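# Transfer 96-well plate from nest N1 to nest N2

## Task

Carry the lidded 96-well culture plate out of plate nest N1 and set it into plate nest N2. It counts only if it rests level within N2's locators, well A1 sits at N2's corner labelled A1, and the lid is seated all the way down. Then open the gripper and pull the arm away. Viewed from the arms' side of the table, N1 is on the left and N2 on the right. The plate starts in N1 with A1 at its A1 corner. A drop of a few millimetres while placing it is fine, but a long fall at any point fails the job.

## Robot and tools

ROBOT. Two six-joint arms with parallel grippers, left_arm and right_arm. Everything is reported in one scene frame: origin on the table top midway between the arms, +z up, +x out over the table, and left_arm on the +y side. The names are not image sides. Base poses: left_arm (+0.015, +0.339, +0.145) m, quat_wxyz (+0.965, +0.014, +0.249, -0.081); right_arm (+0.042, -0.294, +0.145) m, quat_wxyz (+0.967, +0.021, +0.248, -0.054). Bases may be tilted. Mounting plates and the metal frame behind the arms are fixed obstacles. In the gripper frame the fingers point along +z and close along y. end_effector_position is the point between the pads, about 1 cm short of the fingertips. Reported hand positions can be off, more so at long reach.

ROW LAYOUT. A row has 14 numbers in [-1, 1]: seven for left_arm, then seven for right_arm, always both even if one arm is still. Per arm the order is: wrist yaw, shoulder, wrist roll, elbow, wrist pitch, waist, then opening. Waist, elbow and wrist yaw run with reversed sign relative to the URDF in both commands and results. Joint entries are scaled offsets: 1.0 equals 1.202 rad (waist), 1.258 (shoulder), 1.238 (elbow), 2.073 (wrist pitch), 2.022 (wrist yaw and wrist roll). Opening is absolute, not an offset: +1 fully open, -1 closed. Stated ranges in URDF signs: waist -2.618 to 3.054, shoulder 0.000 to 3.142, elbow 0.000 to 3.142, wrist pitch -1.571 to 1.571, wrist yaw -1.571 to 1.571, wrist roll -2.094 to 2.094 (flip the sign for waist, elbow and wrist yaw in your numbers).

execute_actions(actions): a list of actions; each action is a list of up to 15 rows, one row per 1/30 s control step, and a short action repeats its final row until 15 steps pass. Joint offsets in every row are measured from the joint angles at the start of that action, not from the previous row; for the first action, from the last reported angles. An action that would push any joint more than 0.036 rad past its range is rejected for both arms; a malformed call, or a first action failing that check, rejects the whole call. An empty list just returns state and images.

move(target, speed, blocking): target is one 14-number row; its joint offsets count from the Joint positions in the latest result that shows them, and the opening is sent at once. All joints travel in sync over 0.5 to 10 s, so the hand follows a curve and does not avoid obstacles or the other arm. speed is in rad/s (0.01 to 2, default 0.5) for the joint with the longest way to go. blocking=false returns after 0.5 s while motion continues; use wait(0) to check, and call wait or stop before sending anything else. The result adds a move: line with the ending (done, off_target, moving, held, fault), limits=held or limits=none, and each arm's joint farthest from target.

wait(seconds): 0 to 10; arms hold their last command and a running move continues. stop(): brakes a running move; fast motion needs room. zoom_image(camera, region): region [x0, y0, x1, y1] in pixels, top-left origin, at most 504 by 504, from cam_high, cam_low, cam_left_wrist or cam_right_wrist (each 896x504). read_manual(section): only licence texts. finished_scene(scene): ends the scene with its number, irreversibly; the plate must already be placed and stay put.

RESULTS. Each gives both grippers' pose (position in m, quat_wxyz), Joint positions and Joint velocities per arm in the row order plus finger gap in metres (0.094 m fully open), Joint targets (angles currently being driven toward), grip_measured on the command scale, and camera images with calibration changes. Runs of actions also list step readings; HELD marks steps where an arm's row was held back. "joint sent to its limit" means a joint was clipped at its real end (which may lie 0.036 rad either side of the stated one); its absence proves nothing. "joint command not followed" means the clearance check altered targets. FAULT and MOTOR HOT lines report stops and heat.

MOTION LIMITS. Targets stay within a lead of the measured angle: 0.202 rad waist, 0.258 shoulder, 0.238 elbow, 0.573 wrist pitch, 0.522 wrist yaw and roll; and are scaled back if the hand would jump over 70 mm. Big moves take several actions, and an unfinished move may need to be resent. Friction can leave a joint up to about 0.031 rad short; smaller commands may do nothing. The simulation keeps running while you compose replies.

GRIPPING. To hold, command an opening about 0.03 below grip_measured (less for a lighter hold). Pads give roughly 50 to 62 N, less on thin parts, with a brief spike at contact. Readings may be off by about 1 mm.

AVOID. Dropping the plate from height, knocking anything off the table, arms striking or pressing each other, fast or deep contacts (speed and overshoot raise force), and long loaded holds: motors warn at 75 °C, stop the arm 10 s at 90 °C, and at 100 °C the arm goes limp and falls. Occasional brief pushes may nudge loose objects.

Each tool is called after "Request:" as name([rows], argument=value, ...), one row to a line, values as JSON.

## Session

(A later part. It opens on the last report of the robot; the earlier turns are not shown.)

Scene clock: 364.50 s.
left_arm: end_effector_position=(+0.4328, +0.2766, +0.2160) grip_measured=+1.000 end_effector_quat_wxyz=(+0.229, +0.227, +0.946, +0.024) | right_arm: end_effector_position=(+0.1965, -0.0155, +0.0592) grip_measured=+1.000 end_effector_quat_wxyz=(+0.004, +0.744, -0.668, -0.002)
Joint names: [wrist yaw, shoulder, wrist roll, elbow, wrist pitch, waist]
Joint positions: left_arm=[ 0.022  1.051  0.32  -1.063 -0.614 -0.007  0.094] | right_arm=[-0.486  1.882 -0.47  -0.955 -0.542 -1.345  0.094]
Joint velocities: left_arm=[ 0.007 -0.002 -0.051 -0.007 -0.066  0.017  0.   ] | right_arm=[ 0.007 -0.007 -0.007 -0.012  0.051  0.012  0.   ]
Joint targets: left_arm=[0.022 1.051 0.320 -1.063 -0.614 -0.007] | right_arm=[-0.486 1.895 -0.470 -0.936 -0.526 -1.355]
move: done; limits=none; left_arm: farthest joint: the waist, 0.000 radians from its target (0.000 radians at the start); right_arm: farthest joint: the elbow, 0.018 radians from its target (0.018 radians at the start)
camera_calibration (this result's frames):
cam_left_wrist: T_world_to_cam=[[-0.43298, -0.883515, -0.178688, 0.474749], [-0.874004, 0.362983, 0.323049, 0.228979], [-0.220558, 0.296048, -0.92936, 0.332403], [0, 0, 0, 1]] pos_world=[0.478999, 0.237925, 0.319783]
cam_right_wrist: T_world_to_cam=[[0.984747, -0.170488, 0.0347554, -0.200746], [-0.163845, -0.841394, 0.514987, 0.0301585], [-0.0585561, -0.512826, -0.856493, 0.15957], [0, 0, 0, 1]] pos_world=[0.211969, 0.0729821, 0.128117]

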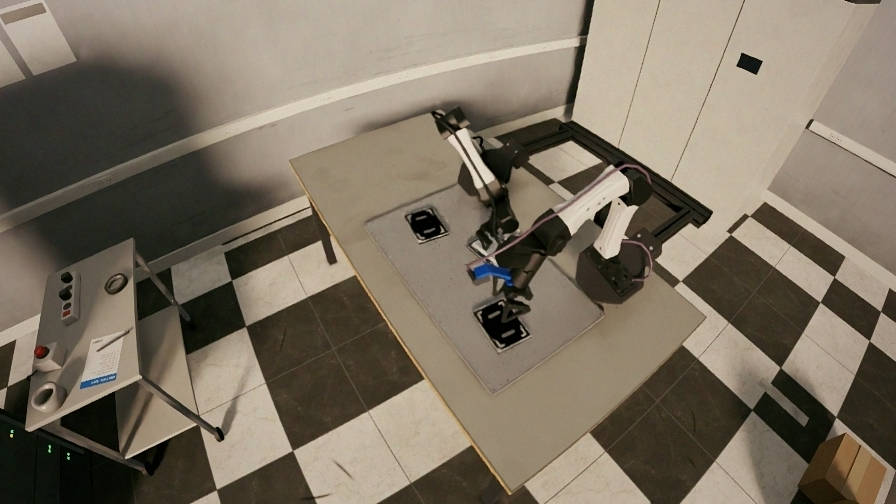

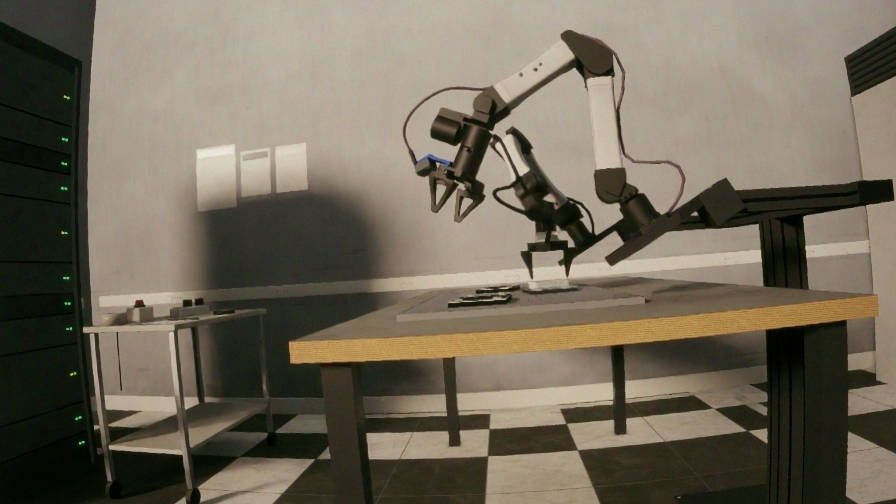

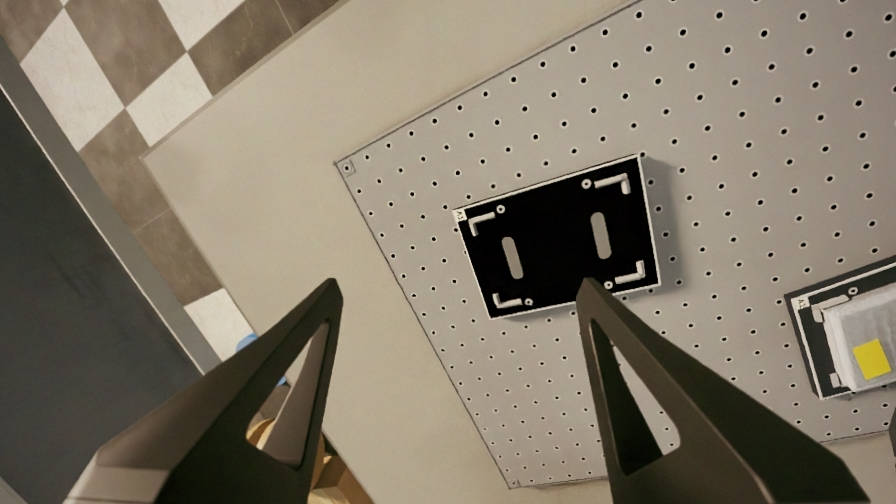

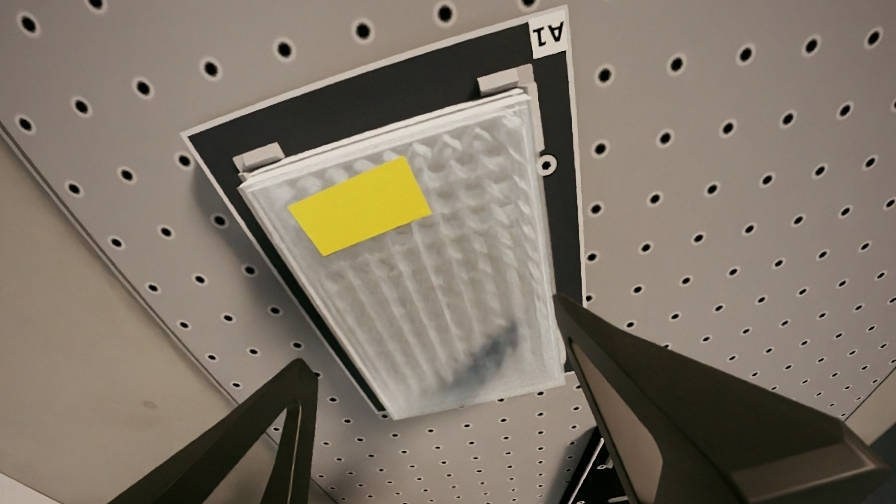

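Request:
move(target=[0,0,0,0,0,0,1,0,0.01,0,0.015,0.008,0.025,1], speed=0.03)

Scene clock: 368.87 s.
left_arm: end_effector_position=(+0.4328, +0.2766, +0.2160) grip_measured=+1.000 end_effector_quat_wxyz=(+0.229, +0.227, +0.946, +0.024) | right_arm: end_effector_position=(+0.2024, -0.0198, +0.0556) grip_measured=+1.000 end_effector_quat_wxyz=(+0.008, +0.737, -0.676, +0.001)
Joint names: [wrist yaw, shoulder, wrist roll, elbow, wrist pitch, waist]
Joint positions: left_arm=[ 0.022  1.051  0.32  -1.063 -0.614 -0.007  0.094] | right_arm=[-0.486  1.882 -0.47  -0.955 -0.542 -1.32   0.094]
Joint velocities: left_arm=[-0.066 -0.002 -0.022 -0.002 -0.037 -0.022  0.   ] | right_arm=[-0.007  0.012  0.037  0.002 -0.037  0.022  0.   ]
Joint targets: left_arm=[0.022 1.051 0.320 -1.063 -0.614 -0.007] | right_arm=[-0.486 1.895 -0.470 -0.936 -0.526 -1.315]
move: done; limits=none; left_arm: farthest joint: the waist, 0.000 radians from its target (0.000 radians at the start); right_arm: farthest joint: the elbow, 0.018 radians from its target (0.018 radians at the start)
camera_calibration (this result's frames):
cam_left_wrist: T_world_to_cam=[[-0.43298, -0.883515, -0.178688, 0.474749], [-0.874004, 0.362983, 0.323049, 0.228979], [-0.220558, 0.296048, -0.92936, 0.332403], [0, 0, 0, 1]] pos_world=[0.478999, 0.237925, 0.319783]
cam_right_wrist: T_world_to_cam=[[0.980797, -0.191795, 0.0353862, -0.20683], [-0.181576, -0.831748, 0.524619, 0.0325789], [-0.0711869, -0.52097, -0.850601, 0.156757], [0, 0, 0, 1]] pos_world=[0.219933, 0.0690941, 0.123565]

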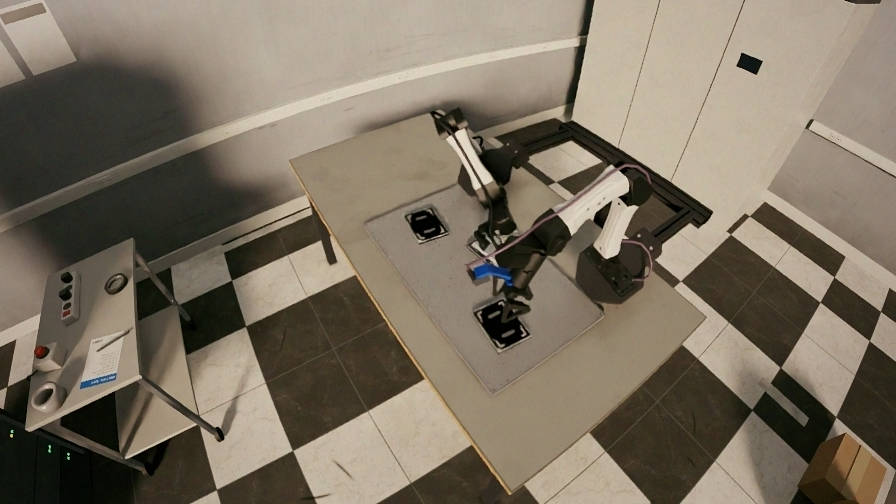

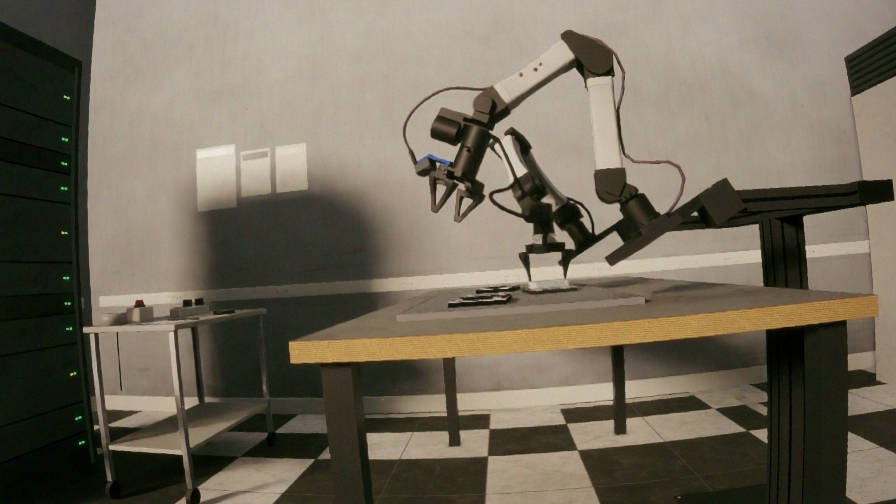

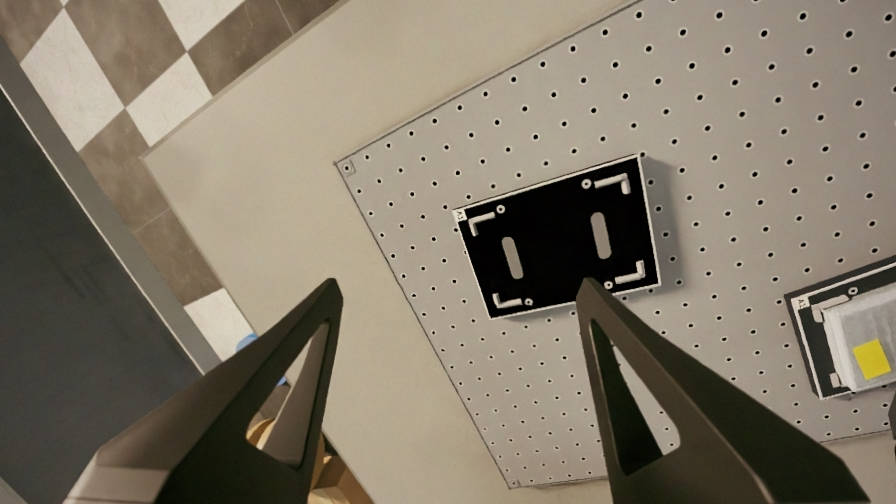

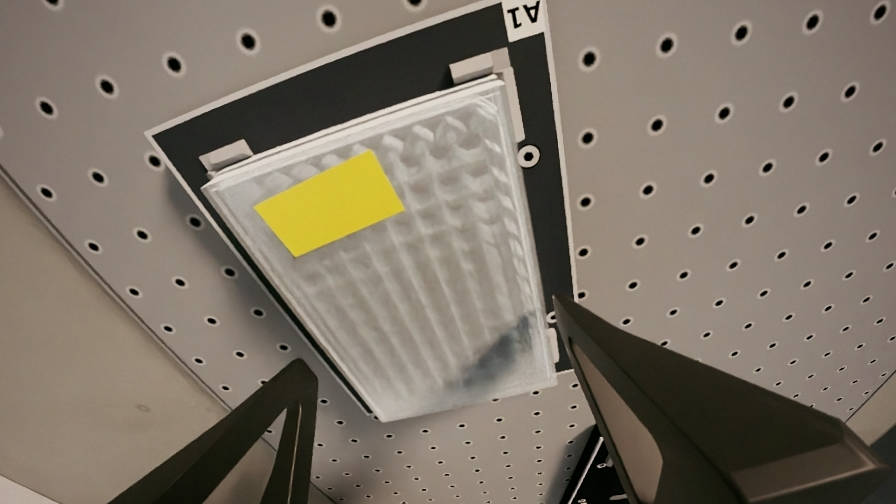

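Request:
move(target=[0,0,0,0,0,0,1,0.006,0.044,-0.021,0.0355,0.052,0.028,1], speed=0.04)

Scene clock: 378.50 s.
left_arm: end_effector_position=(+0.4328, +0.2766, +0.2160) grip_measured=+1.000 end_effector_quat_wxyz=(+0.229, +0.227, +0.946, +0.024) | right_arm: end_effector_position=(+0.2053, -0.0164, +0.0390) grip_measured=+1.000 end_effector_quat_wxyz=(-0.000, +0.734, -0.679, -0.001)
Joint names: [wrist yaw, shoulder, wrist roll, elbow, wrist pitch, waist]
Joint positions: left_arm=[ 0.022  1.051  0.32  -1.063 -0.614 -0.007  0.094] | right_arm=[-0.484  1.922 -0.502 -0.938 -0.45  -1.292  0.094]
Joint velocities: left_arm=[-0.051 -0.012 -0.081 -0.012  0.066 -0.007  0.   ] | right_arm=[-0.022  0.002 -0.022 -0.017 -0.037 -0.007  0.   ]
Joint targets: left_arm=[0.022 1.051 0.320 -1.063 -0.614 -0.007] | right_arm=[-0.474 1.937 -0.513 -0.911 -0.434 -1.287]
move: off_target (right_arm); limits=none; left_arm: farthest joint: the waist, 0.000 radians from its target (0.000 radians at the start); right_arm: farthest joint: the elbow, 0.027 radians from its target (0.044 radians at the start)
camera_calibration (this result's frames):
cam_left_wrist: T_world_to_cam=[[-0.43298, -0.883515, -0.178688, 0.474749], [-0.874004, 0.362983, 0.323049, 0.228979], [-0.220558, 0.296048, -0.92936, 0.332403], [0, 0, 0, 1]] pos_world=[0.478999, 0.237925, 0.319783]
cam_right_wrist: T_world_to_cam=[[0.978625, -0.201551, 0.0408575, -0.208303], [-0.193881, -0.837978, 0.510102, 0.0476501], [-0.0685741, -0.50712, -0.859143, 0.144655], [0, 0, 0, 1]] pos_world=[0.223009, 0.0713033, 0.108484]

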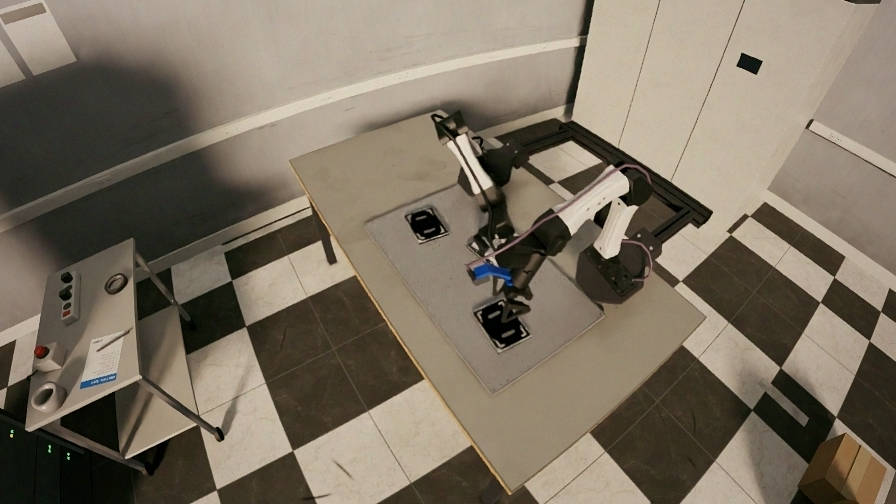

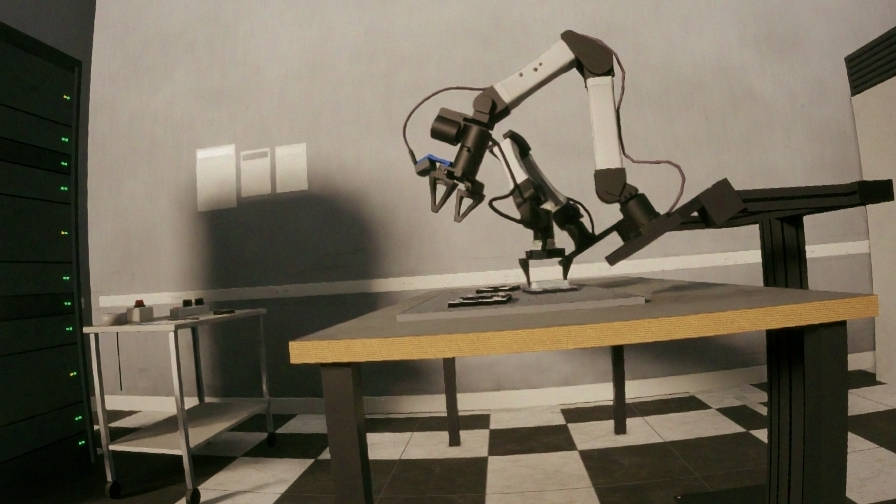

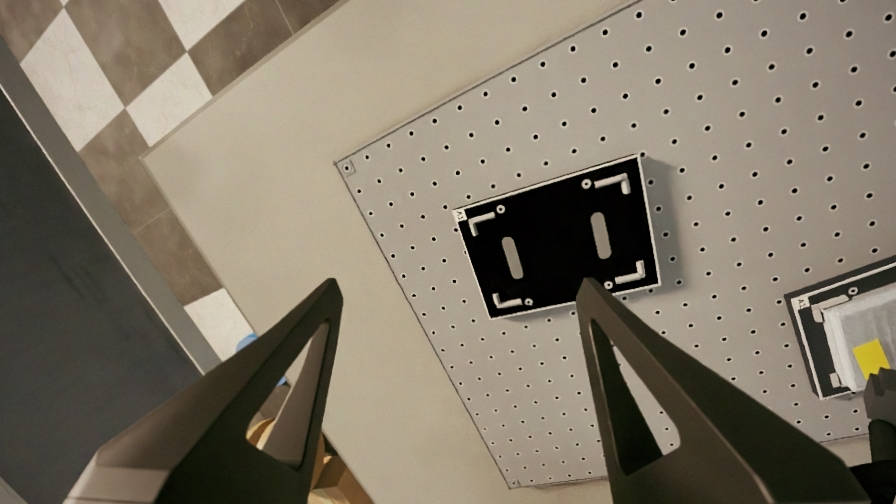

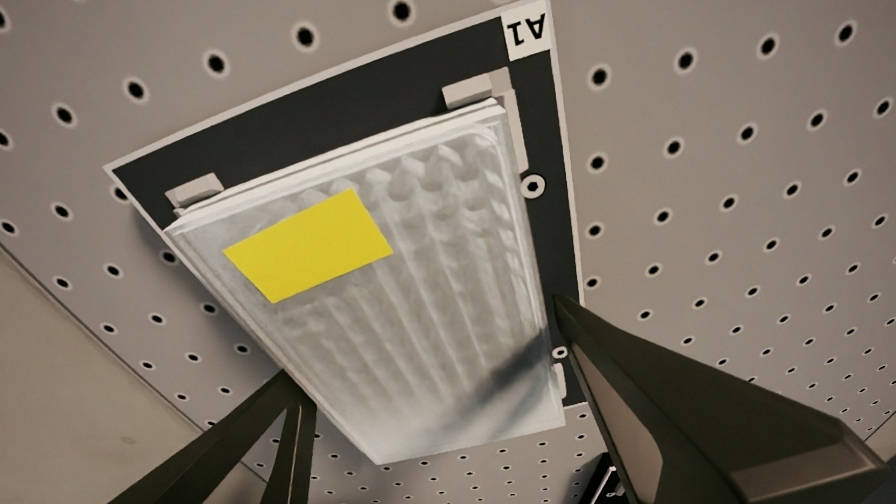

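Request:
move(target=[0,0,0,0,0,0,1,0.003,0.028,0,0.015,0.012,-0.012,1], speed=0.02)

Scene clock: 382.97 s.
left_arm: end_effector_position=(+0.4328, +0.2766, +0.2160) grip_measured=+1.000 end_effector_quat_wxyz=(+0.229, +0.227, +0.946, +0.024) | right_arm: end_effector_position=(+0.2026, -0.0153, +0.0366) grip_measured=+1.000 end_effector_quat_wxyz=(+0.000, +0.736, -0.677, -0.001)
Joint names: [wrist yaw, shoulder, wrist roll, elbow, wrist pitch, waist]
Joint positions: left_arm=[ 0.022  1.051  0.32  -1.063 -0.614 -0.007  0.094] | right_arm=[-0.485  1.934 -0.502 -0.938 -0.442 -1.297  0.094]
Joint velocities: left_arm=[-0.007 -0.007  0.007 -0.002 -0.081  0.012  0.   ] | right_arm=[-0.066 -0.012 -0.051 -0.002  0.022 -0.002  0.   ]
Joint targets: left_arm=[0.022 1.051 0.320 -1.063 -0.614 -0.007] | right_arm=[-0.478 1.957 -0.502 -0.919 -0.425 -1.307]
move: off_target (right_arm); limits=none; left_arm: farthest joint: the waist, 0.000 radians from its target (0.000 radians at the start); right_arm: farthest joint: the shoulder, 0.023 radians from its target (0.036 radians at the start)
camera_calibration (this result's frames):
cam_left_wrist: T_world_to_cam=[[-0.43298, -0.883515, -0.178688, 0.474749], [-0.874004, 0.362983, 0.323049, 0.228979], [-0.220558, 0.296048, -0.92936, 0.332403], [0, 0, 0, 1]] pos_world=[0.478999, 0.237925, 0.319783]
cam_right_wrist: T_world_to_cam=[[0.979806, -0.195836, 0.0403575, -0.205496], [-0.188655, -0.838552, 0.511117, 0.0482255], [-0.0662531, -0.508409, -0.858563, 0.142473], [0, 0, 0, 1]] pos_world=[0.219883, 0.0726309, 0.105967]

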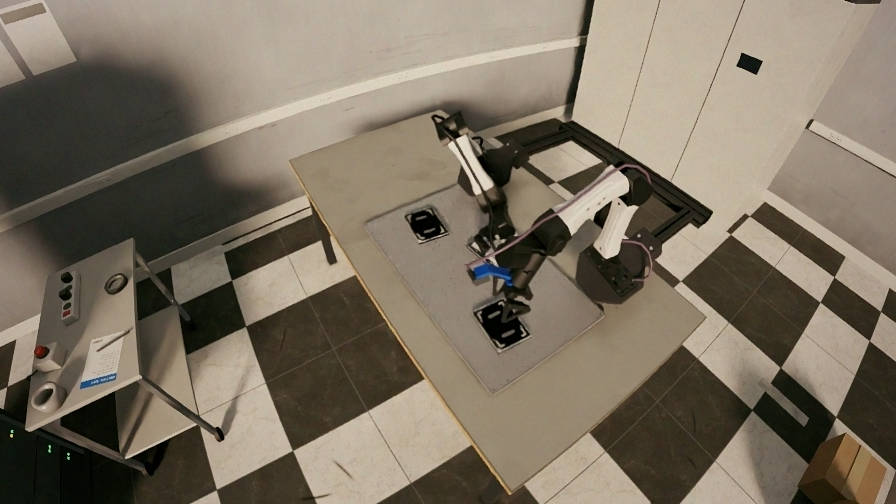

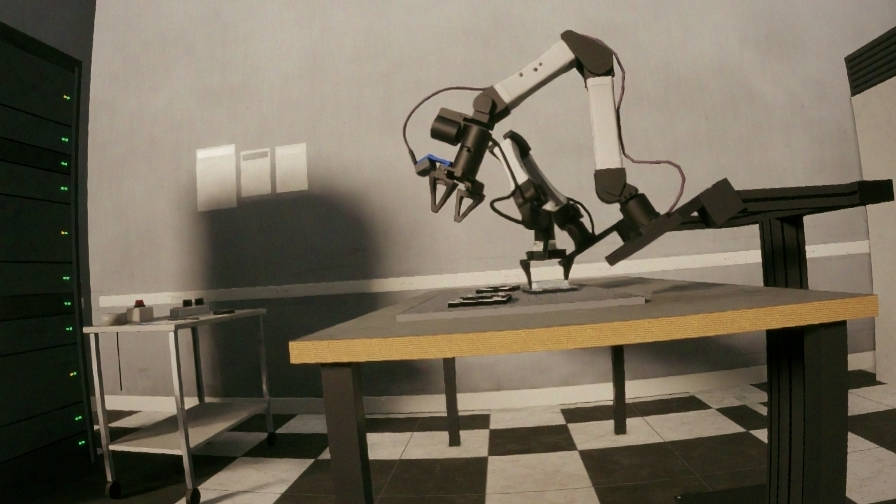

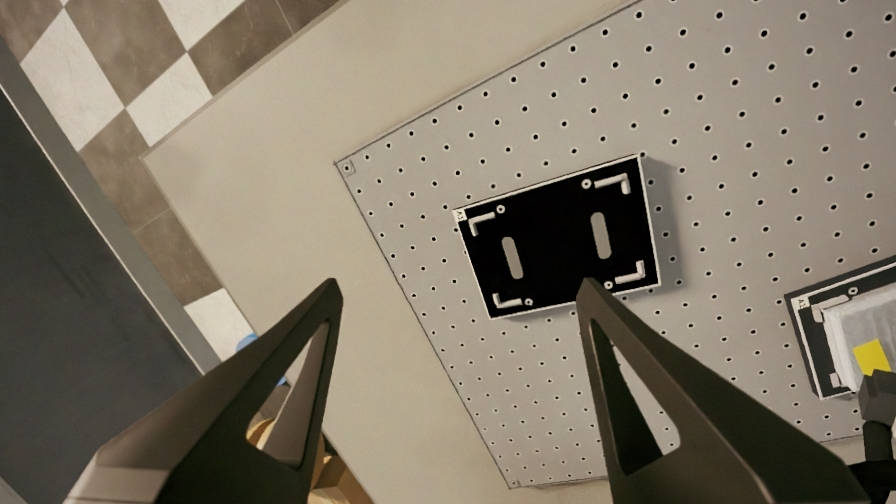

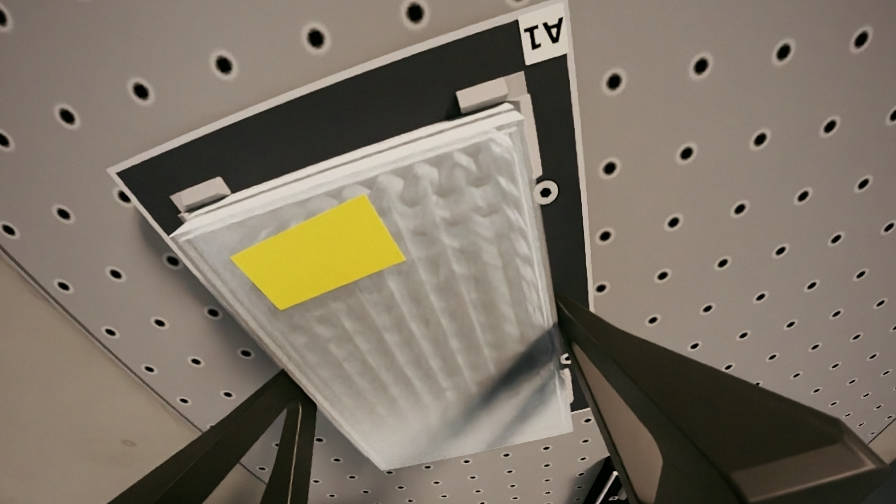

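Request:
move(target=[0,0,0,0,0,0,1,0,0.035,0,0.015,0.014,0,1], speed=0.02)

Scene clock: 387.97 s.
left_arm: end_effector_position=(+0.4328, +0.2766, +0.2160) grip_measured=+1.000 end_effector_quat_wxyz=(+0.229, +0.227, +0.946, +0.024) | right_arm: end_effector_position=(+0.2021, -0.0150, +0.0356) grip_measured=+1.000 end_effector_quat_wxyz=(+0.001, +0.736, -0.677, -0.001)
Joint names: [wrist yaw, shoulder, wrist roll, elbow, wrist pitch, waist]
Joint positions: left_arm=[ 0.022  1.051  0.32  -1.063 -0.614 -0.007  0.094] | right_arm=[-0.485  1.938 -0.502 -0.938 -0.438 -1.297  0.094]
Joint velocities: left_arm=[-0.007 -0.012 -0.007 -0.007  0.051  0.027  0.   ] | right_arm=[-0.007 -0.007 -0.022  0.007 -0.007 -0.007  0.   ]
Joint targets: left_arm=[0.022 1.051 0.320 -1.063 -0.614 -0.007] | right_arm=[-0.484 1.978 -0.502 -0.919 -0.412 -1.297]
move: off_target (right_arm); limits=none; left_arm: farthest joint: the waist, 0.000 radians from its target (0.000 radians at the start); right_arm: farthest joint: the shoulder, 0.040 radians from its target (0.044 radians at the start)
camera_calibration (this result's frames):
cam_left_wrist: T_world_to_cam=[[-0.43298, -0.883515, -0.178688, 0.474749], [-0.874004, 0.362983, 0.323049, 0.228979], [-0.220558, 0.296048, -0.92936, 0.332403], [0, 0, 0, 1]] pos_world=[0.478999, 0.237925, 0.319783]
cam_right_wrist: T_world_to_cam=[[0.979887, -0.195461, 0.0402092, -0.204909], [-0.188216, -0.838304, 0.511685, 0.0487351], [-0.066307, -0.508961, -0.858232, 0.141628], [0, 0, 0, 1]] pos_world=[0.219351, 0.0728866, 0.104852]

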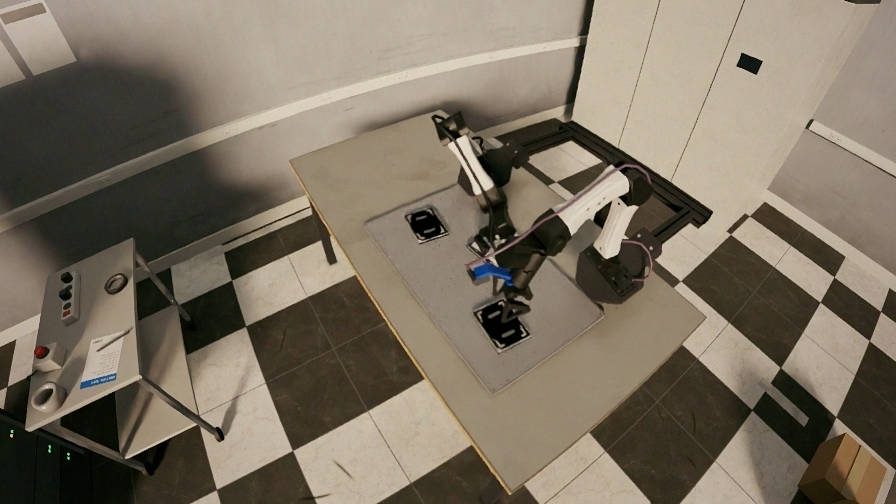

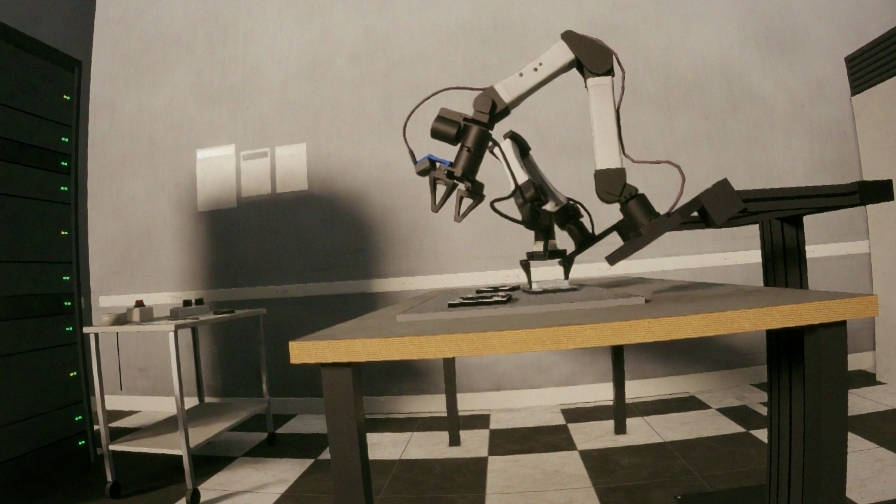

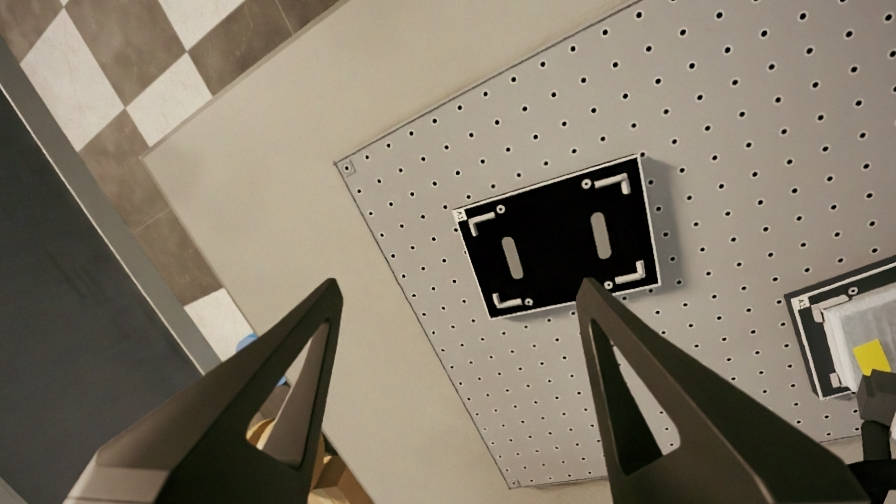

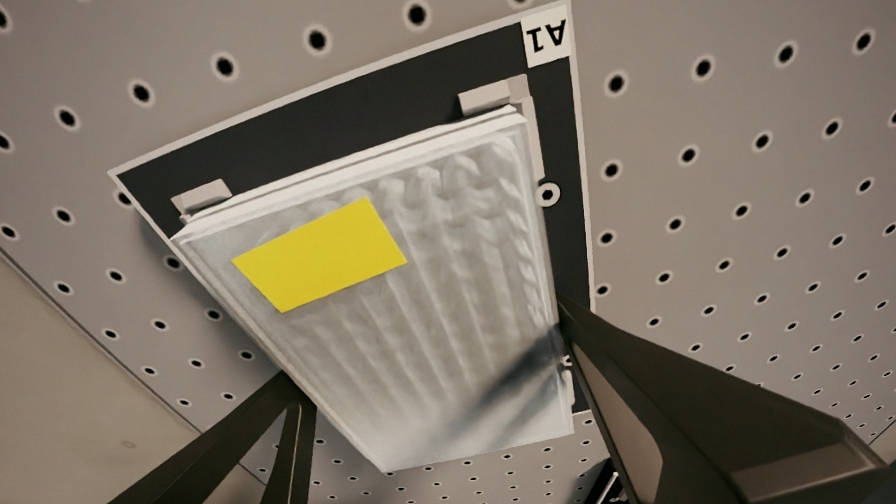

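Bottomed at .0356. Relax slightly and grip.

Request:
move(target=[0,0,0,0,0,0,1,0,0.005,0,0,0,0,0.77], speed=0.05)

Scene clock: 390.23 s.
left_arm: end_effector_position=(+0.4328, +0.2766, +0.2160) grip_measured=+1.000 end_effector_quat_wxyz=(+0.229, +0.227, +0.946, +0.024) | right_arm: end_effector_position=(+0.2027, -0.0150, +0.0356) grip_measured=+0.800 end_effector_quat_wxyz=(-0.000, +0.736, -0.677, +0.000)
Joint names: [wrist yaw, shoulder, wrist roll, elbow, wrist pitch, waist]
Joint positions: left_arm=[ 0.022  1.051  0.32  -1.063 -0.614 -0.007  0.094] | right_arm=[-0.488  1.938 -0.502 -0.938 -0.437 -1.297  0.085]
Joint velocities: left_arm=[-0.022  0.002  0.007 -0.007  0.007 -0.002  0.   ] | right_arm=[-0.007 -0.012 -0.037 -0.002 -0.081 -0.002 -0.001]
Joint targets: left_arm=[0.022 1.051 0.320 -1.063 -0.614 -0.007] | right_arm=[-0.485 1.944 -0.502 -0.938 -0.438 -1.297]
move: done; limits=none; left_arm: farthest joint: the waist, 0.000 radians from its target (0.000 radians at the start); right_arm: farthest joint: the shoulder, 0.006 radians from its target (0.006 radians at the start)
camera_calibration (this result's frames):
cam_left_wrist: T_world_to_cam=[[-0.43298, -0.883515, -0.178688, 0.474749], [-0.874004, 0.362983, 0.323049, 0.228979], [-0.220558, 0.296048, -0.92936, 0.332403], [0, 0, 0, 1]] pos_world=[0.478999, 0.237925, 0.319783]
cam_right_wrist: T_world_to_cam=[[0.979723, -0.195598, 0.0434061, -0.20556], [-0.189981, -0.838112, 0.511346, 0.0492372], [-0.0636391, -0.509224, -0.858278, 0.141135], [0, 0, 0, 1]] pos_world=[0.219727, 0.0729287, 0.104879]

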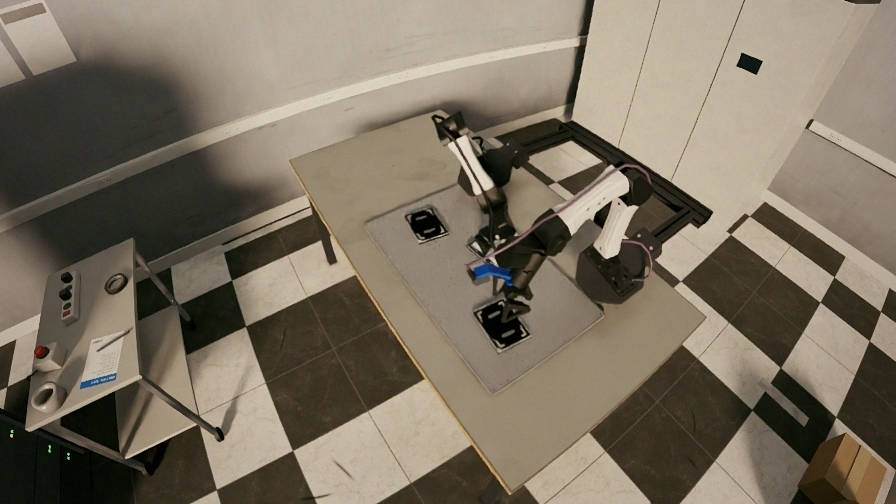

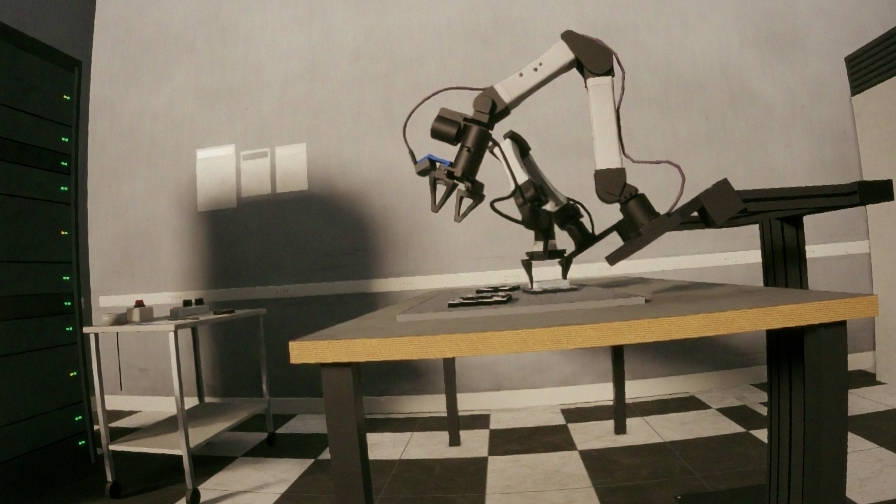

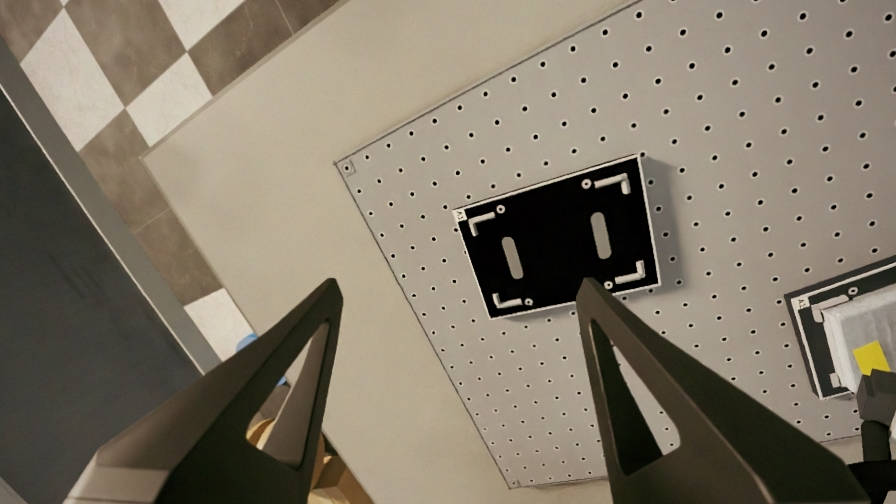

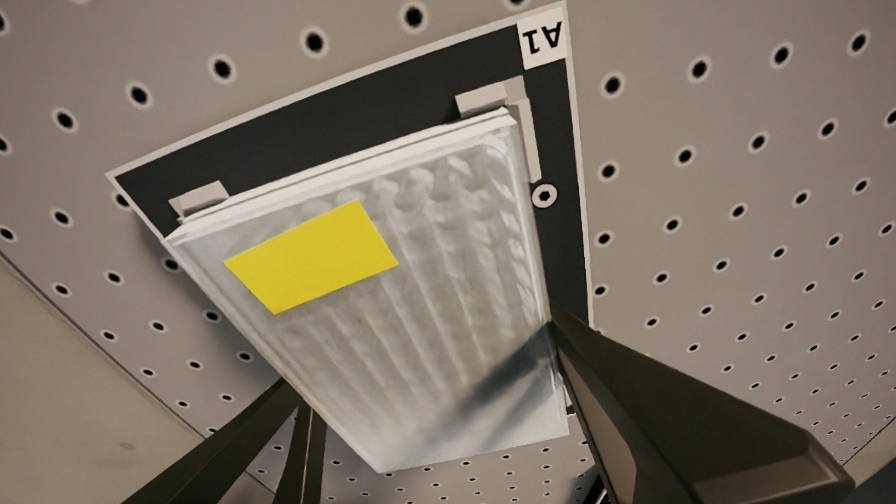

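Request:
move(target=[0,0,0,0,0,0,1,0,-0.008,0.003,-0.012,-0.004,-0.004,0.77], speed=0.05)

Request:
move(target=[0,0,0,0,0,0,1,-0.004,-0.052,0.02,-0.034,-0.045,-0.031,0.77], speed=0.04)

Scene clock: 395.17 s.
left_arm: end_effector_position=(+0.4328, +0.2766, +0.2160) grip_measured=+1.000 end_effector_quat_wxyz=(+0.229, +0.227, +0.946, +0.024) | right_arm: end_effector_position=(+0.2027, -0.0150, +0.0356) grip_measured=+0.800 end_effector_quat_wxyz=(-0.000, +0.736, -0.677, +0.000)
Joint names: [wrist yaw, shoulder, wrist roll, elbow, wrist pitch, waist]
Joint positions: left_arm=[ 0.022  1.051  0.32  -1.063 -0.614 -0.007  0.094] | right_arm=[-0.488  1.938 -0.502 -0.938 -0.437 -1.297  0.085]
Joint velocities: left_arm=[-0.007 -0.012 -0.007  0.017 -0.125  0.002  0.   ] | right_arm=[-0.007 -0.007  0.066  0.017 -0.007  0.007 -0.001]
Joint targets: left_arm=[0.022 1.051 0.320 -1.063 -0.614 -0.007] | right_arm=[-0.488 1.928 -0.496 -0.953 -0.445 -1.301]
move: done; limits=none; left_arm: farthest joint: the waist, 0.000 radians from its target (0.000 radians at the start); right_arm: farthest joint: the elbow, 0.015 radians from its target (0.015 radians at the start)
camera_calibration (this result's frames):
cam_left_wrist: T_world_to_cam=[[-0.43298, -0.883515, -0.178688, 0.474749], [-0.874004, 0.362983, 0.323049, 0.228979], [-0.220558, 0.296048, -0.92936, 0.332403], [0, 0, 0, 1]] pos_world=[0.478999, 0.237925, 0.319783]
cam_right_wrist: T_world_to_cam=[[0.979723, -0.195598, 0.0434061, -0.20556], [-0.189981, -0.838112, 0.511346, 0.0492372], [-0.0636391, -0.509224, -0.858278, 0.141135], [0, 0, 0, 1]] pos_world=[0.219727, 0.0729287, 0.104879]

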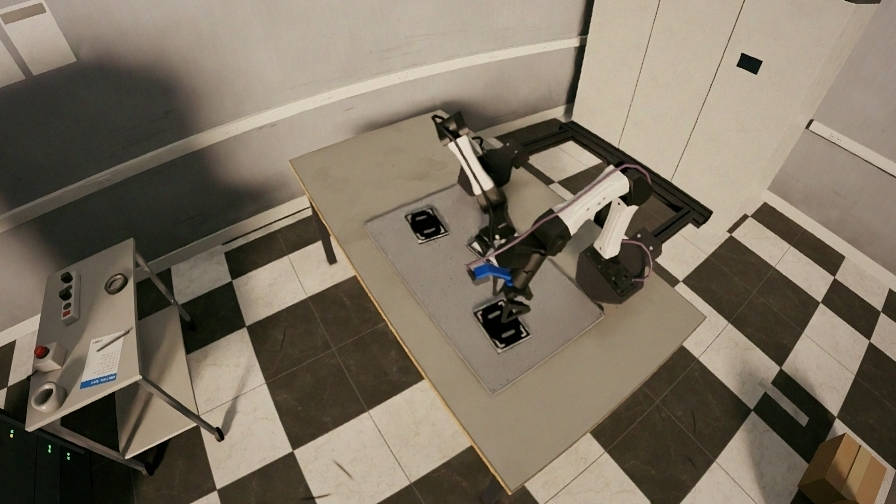

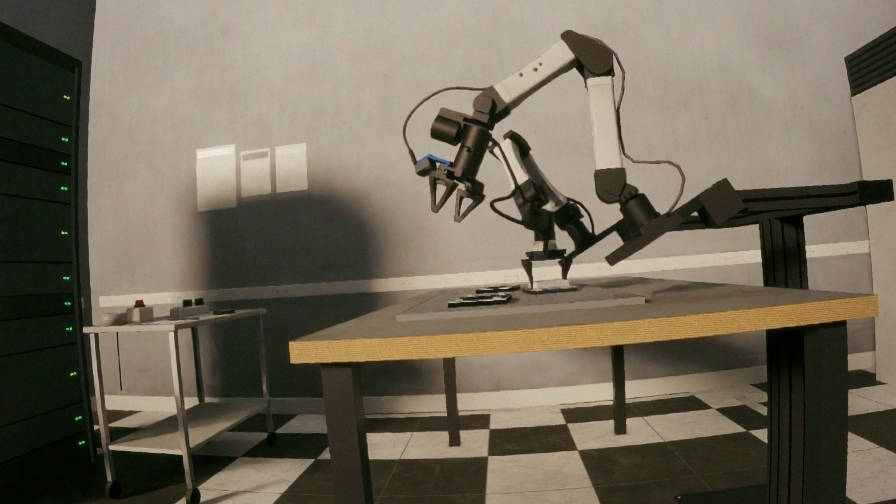

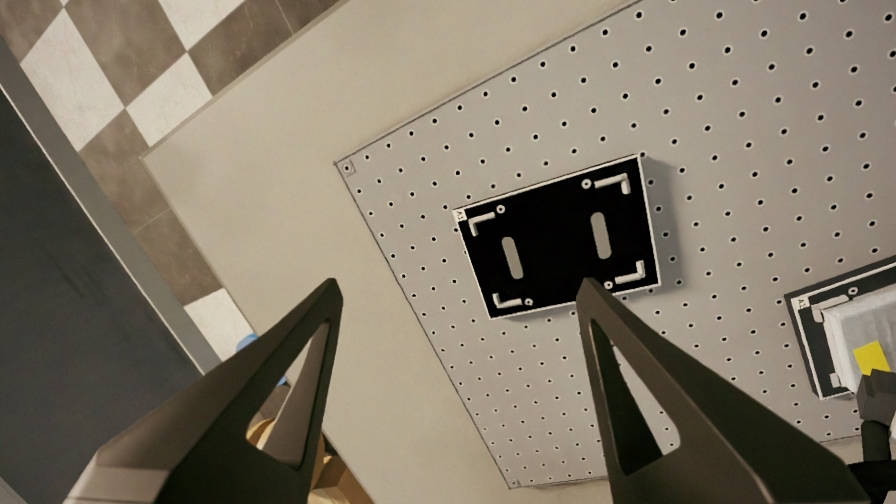

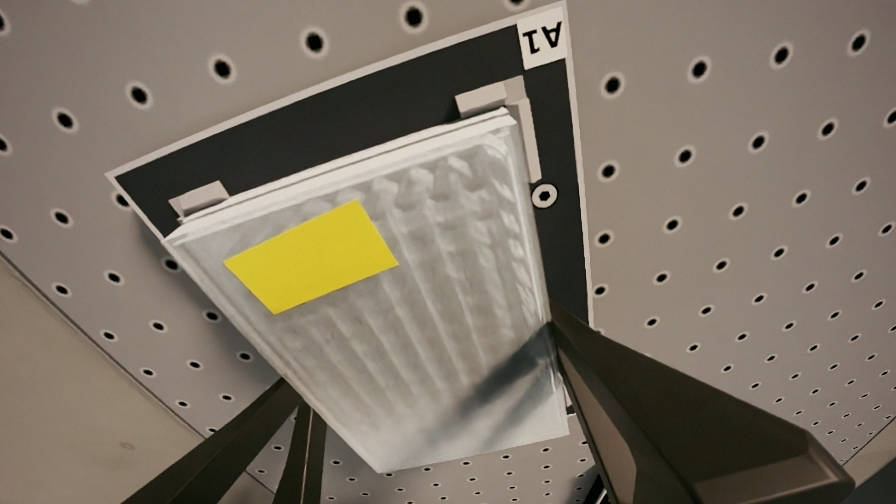

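Scene clock: 397.93 s.
left_arm: end_effector_position=(+0.4328, +0.2766, +0.2160) grip_measured=+1.000 end_effector_quat_wxyz=(+0.229, +0.227, +0.946, +0.024) | right_arm: end_effector_position=(+0.2026, -0.0162, +0.0518) grip_measured=+0.800 end_effector_quat_wxyz=(+0.001, +0.737, -0.676, +0.004)
Joint names: [wrist yaw, shoulder, wrist roll, elbow, wrist pitch, waist]
Joint positions: left_arm=[ 0.022  1.051  0.32  -1.063 -0.614 -0.007  0.094] | right_arm=[-0.496  1.898 -0.473 -0.954 -0.514 -1.323  0.085]
Joint velocities: left_arm=[ 0.007 -0.002  0.037  0.007  0.007  0.007  0.   ] | right_arm=[-0.007  0.002 -0.007  0.002 -0.007 -0.007  0.   ]
Joint targets: left_arm=[0.022 1.051 0.320 -1.063 -0.614 -0.007] | right_arm=[-0.496 1.873 -0.462 -0.980 -0.530 -1.334]
move: off_target (right_arm); limits=none; left_arm: farthest joint: the waist, 0.000 radians from its target (0.000 radians at the start); right_arm: farthest joint: the elbow, 0.026 radians from its target (0.042 radians at the start)
camera_calibration (this result's frames):
cam_left_wrist: T_world_to_cam=[[-0.43298, -0.883515, -0.178688, 0.474749], [-0.874004, 0.362983, 0.323049, 0.228979], [-0.220558, 0.296048, -0.92936, 0.332403], [0, 0, 0, 1]] pos_world=[0.478999, 0.237925, 0.319783]
cam_right_wrist: T_world_to_cam=[[0.980225, -0.192146, 0.0473063, -0.206685], [-0.188635, -0.835084, 0.516771, 0.0394408], [-0.0597909, -0.515475, -0.854816, 0.153456], [0, 0, 0, 1]] pos_world=[0.219213, 0.0723252, 0.120572]

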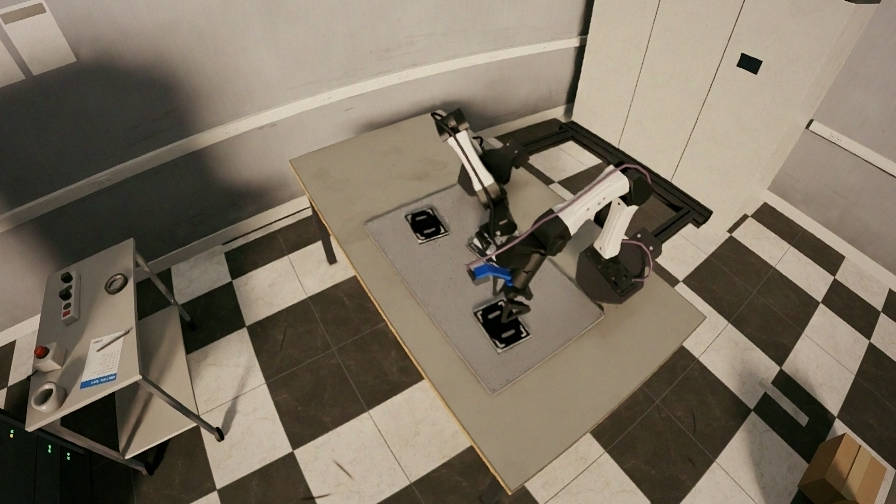

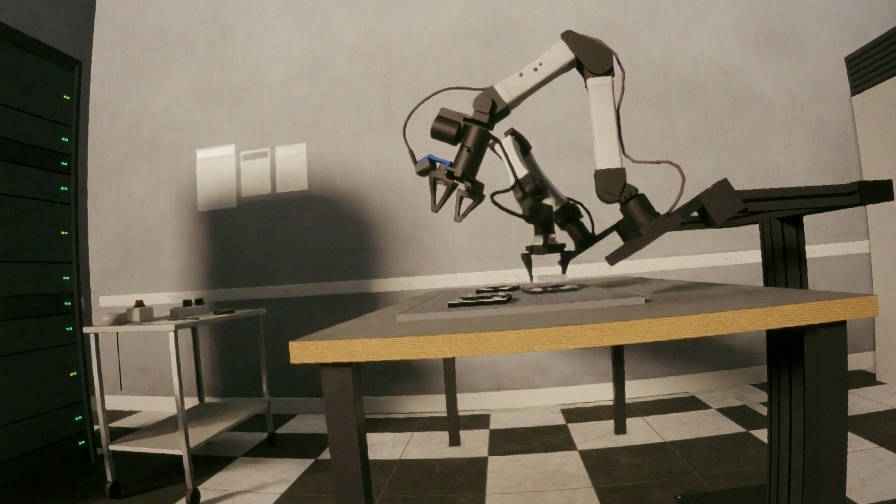

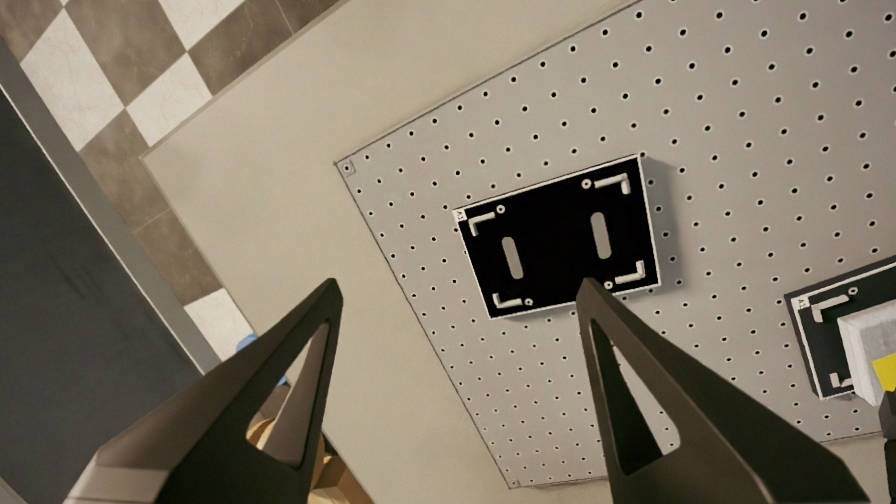

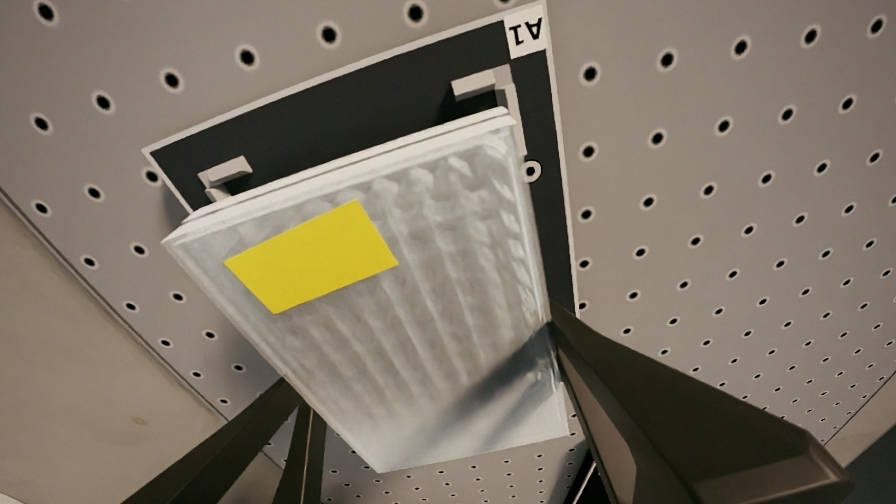

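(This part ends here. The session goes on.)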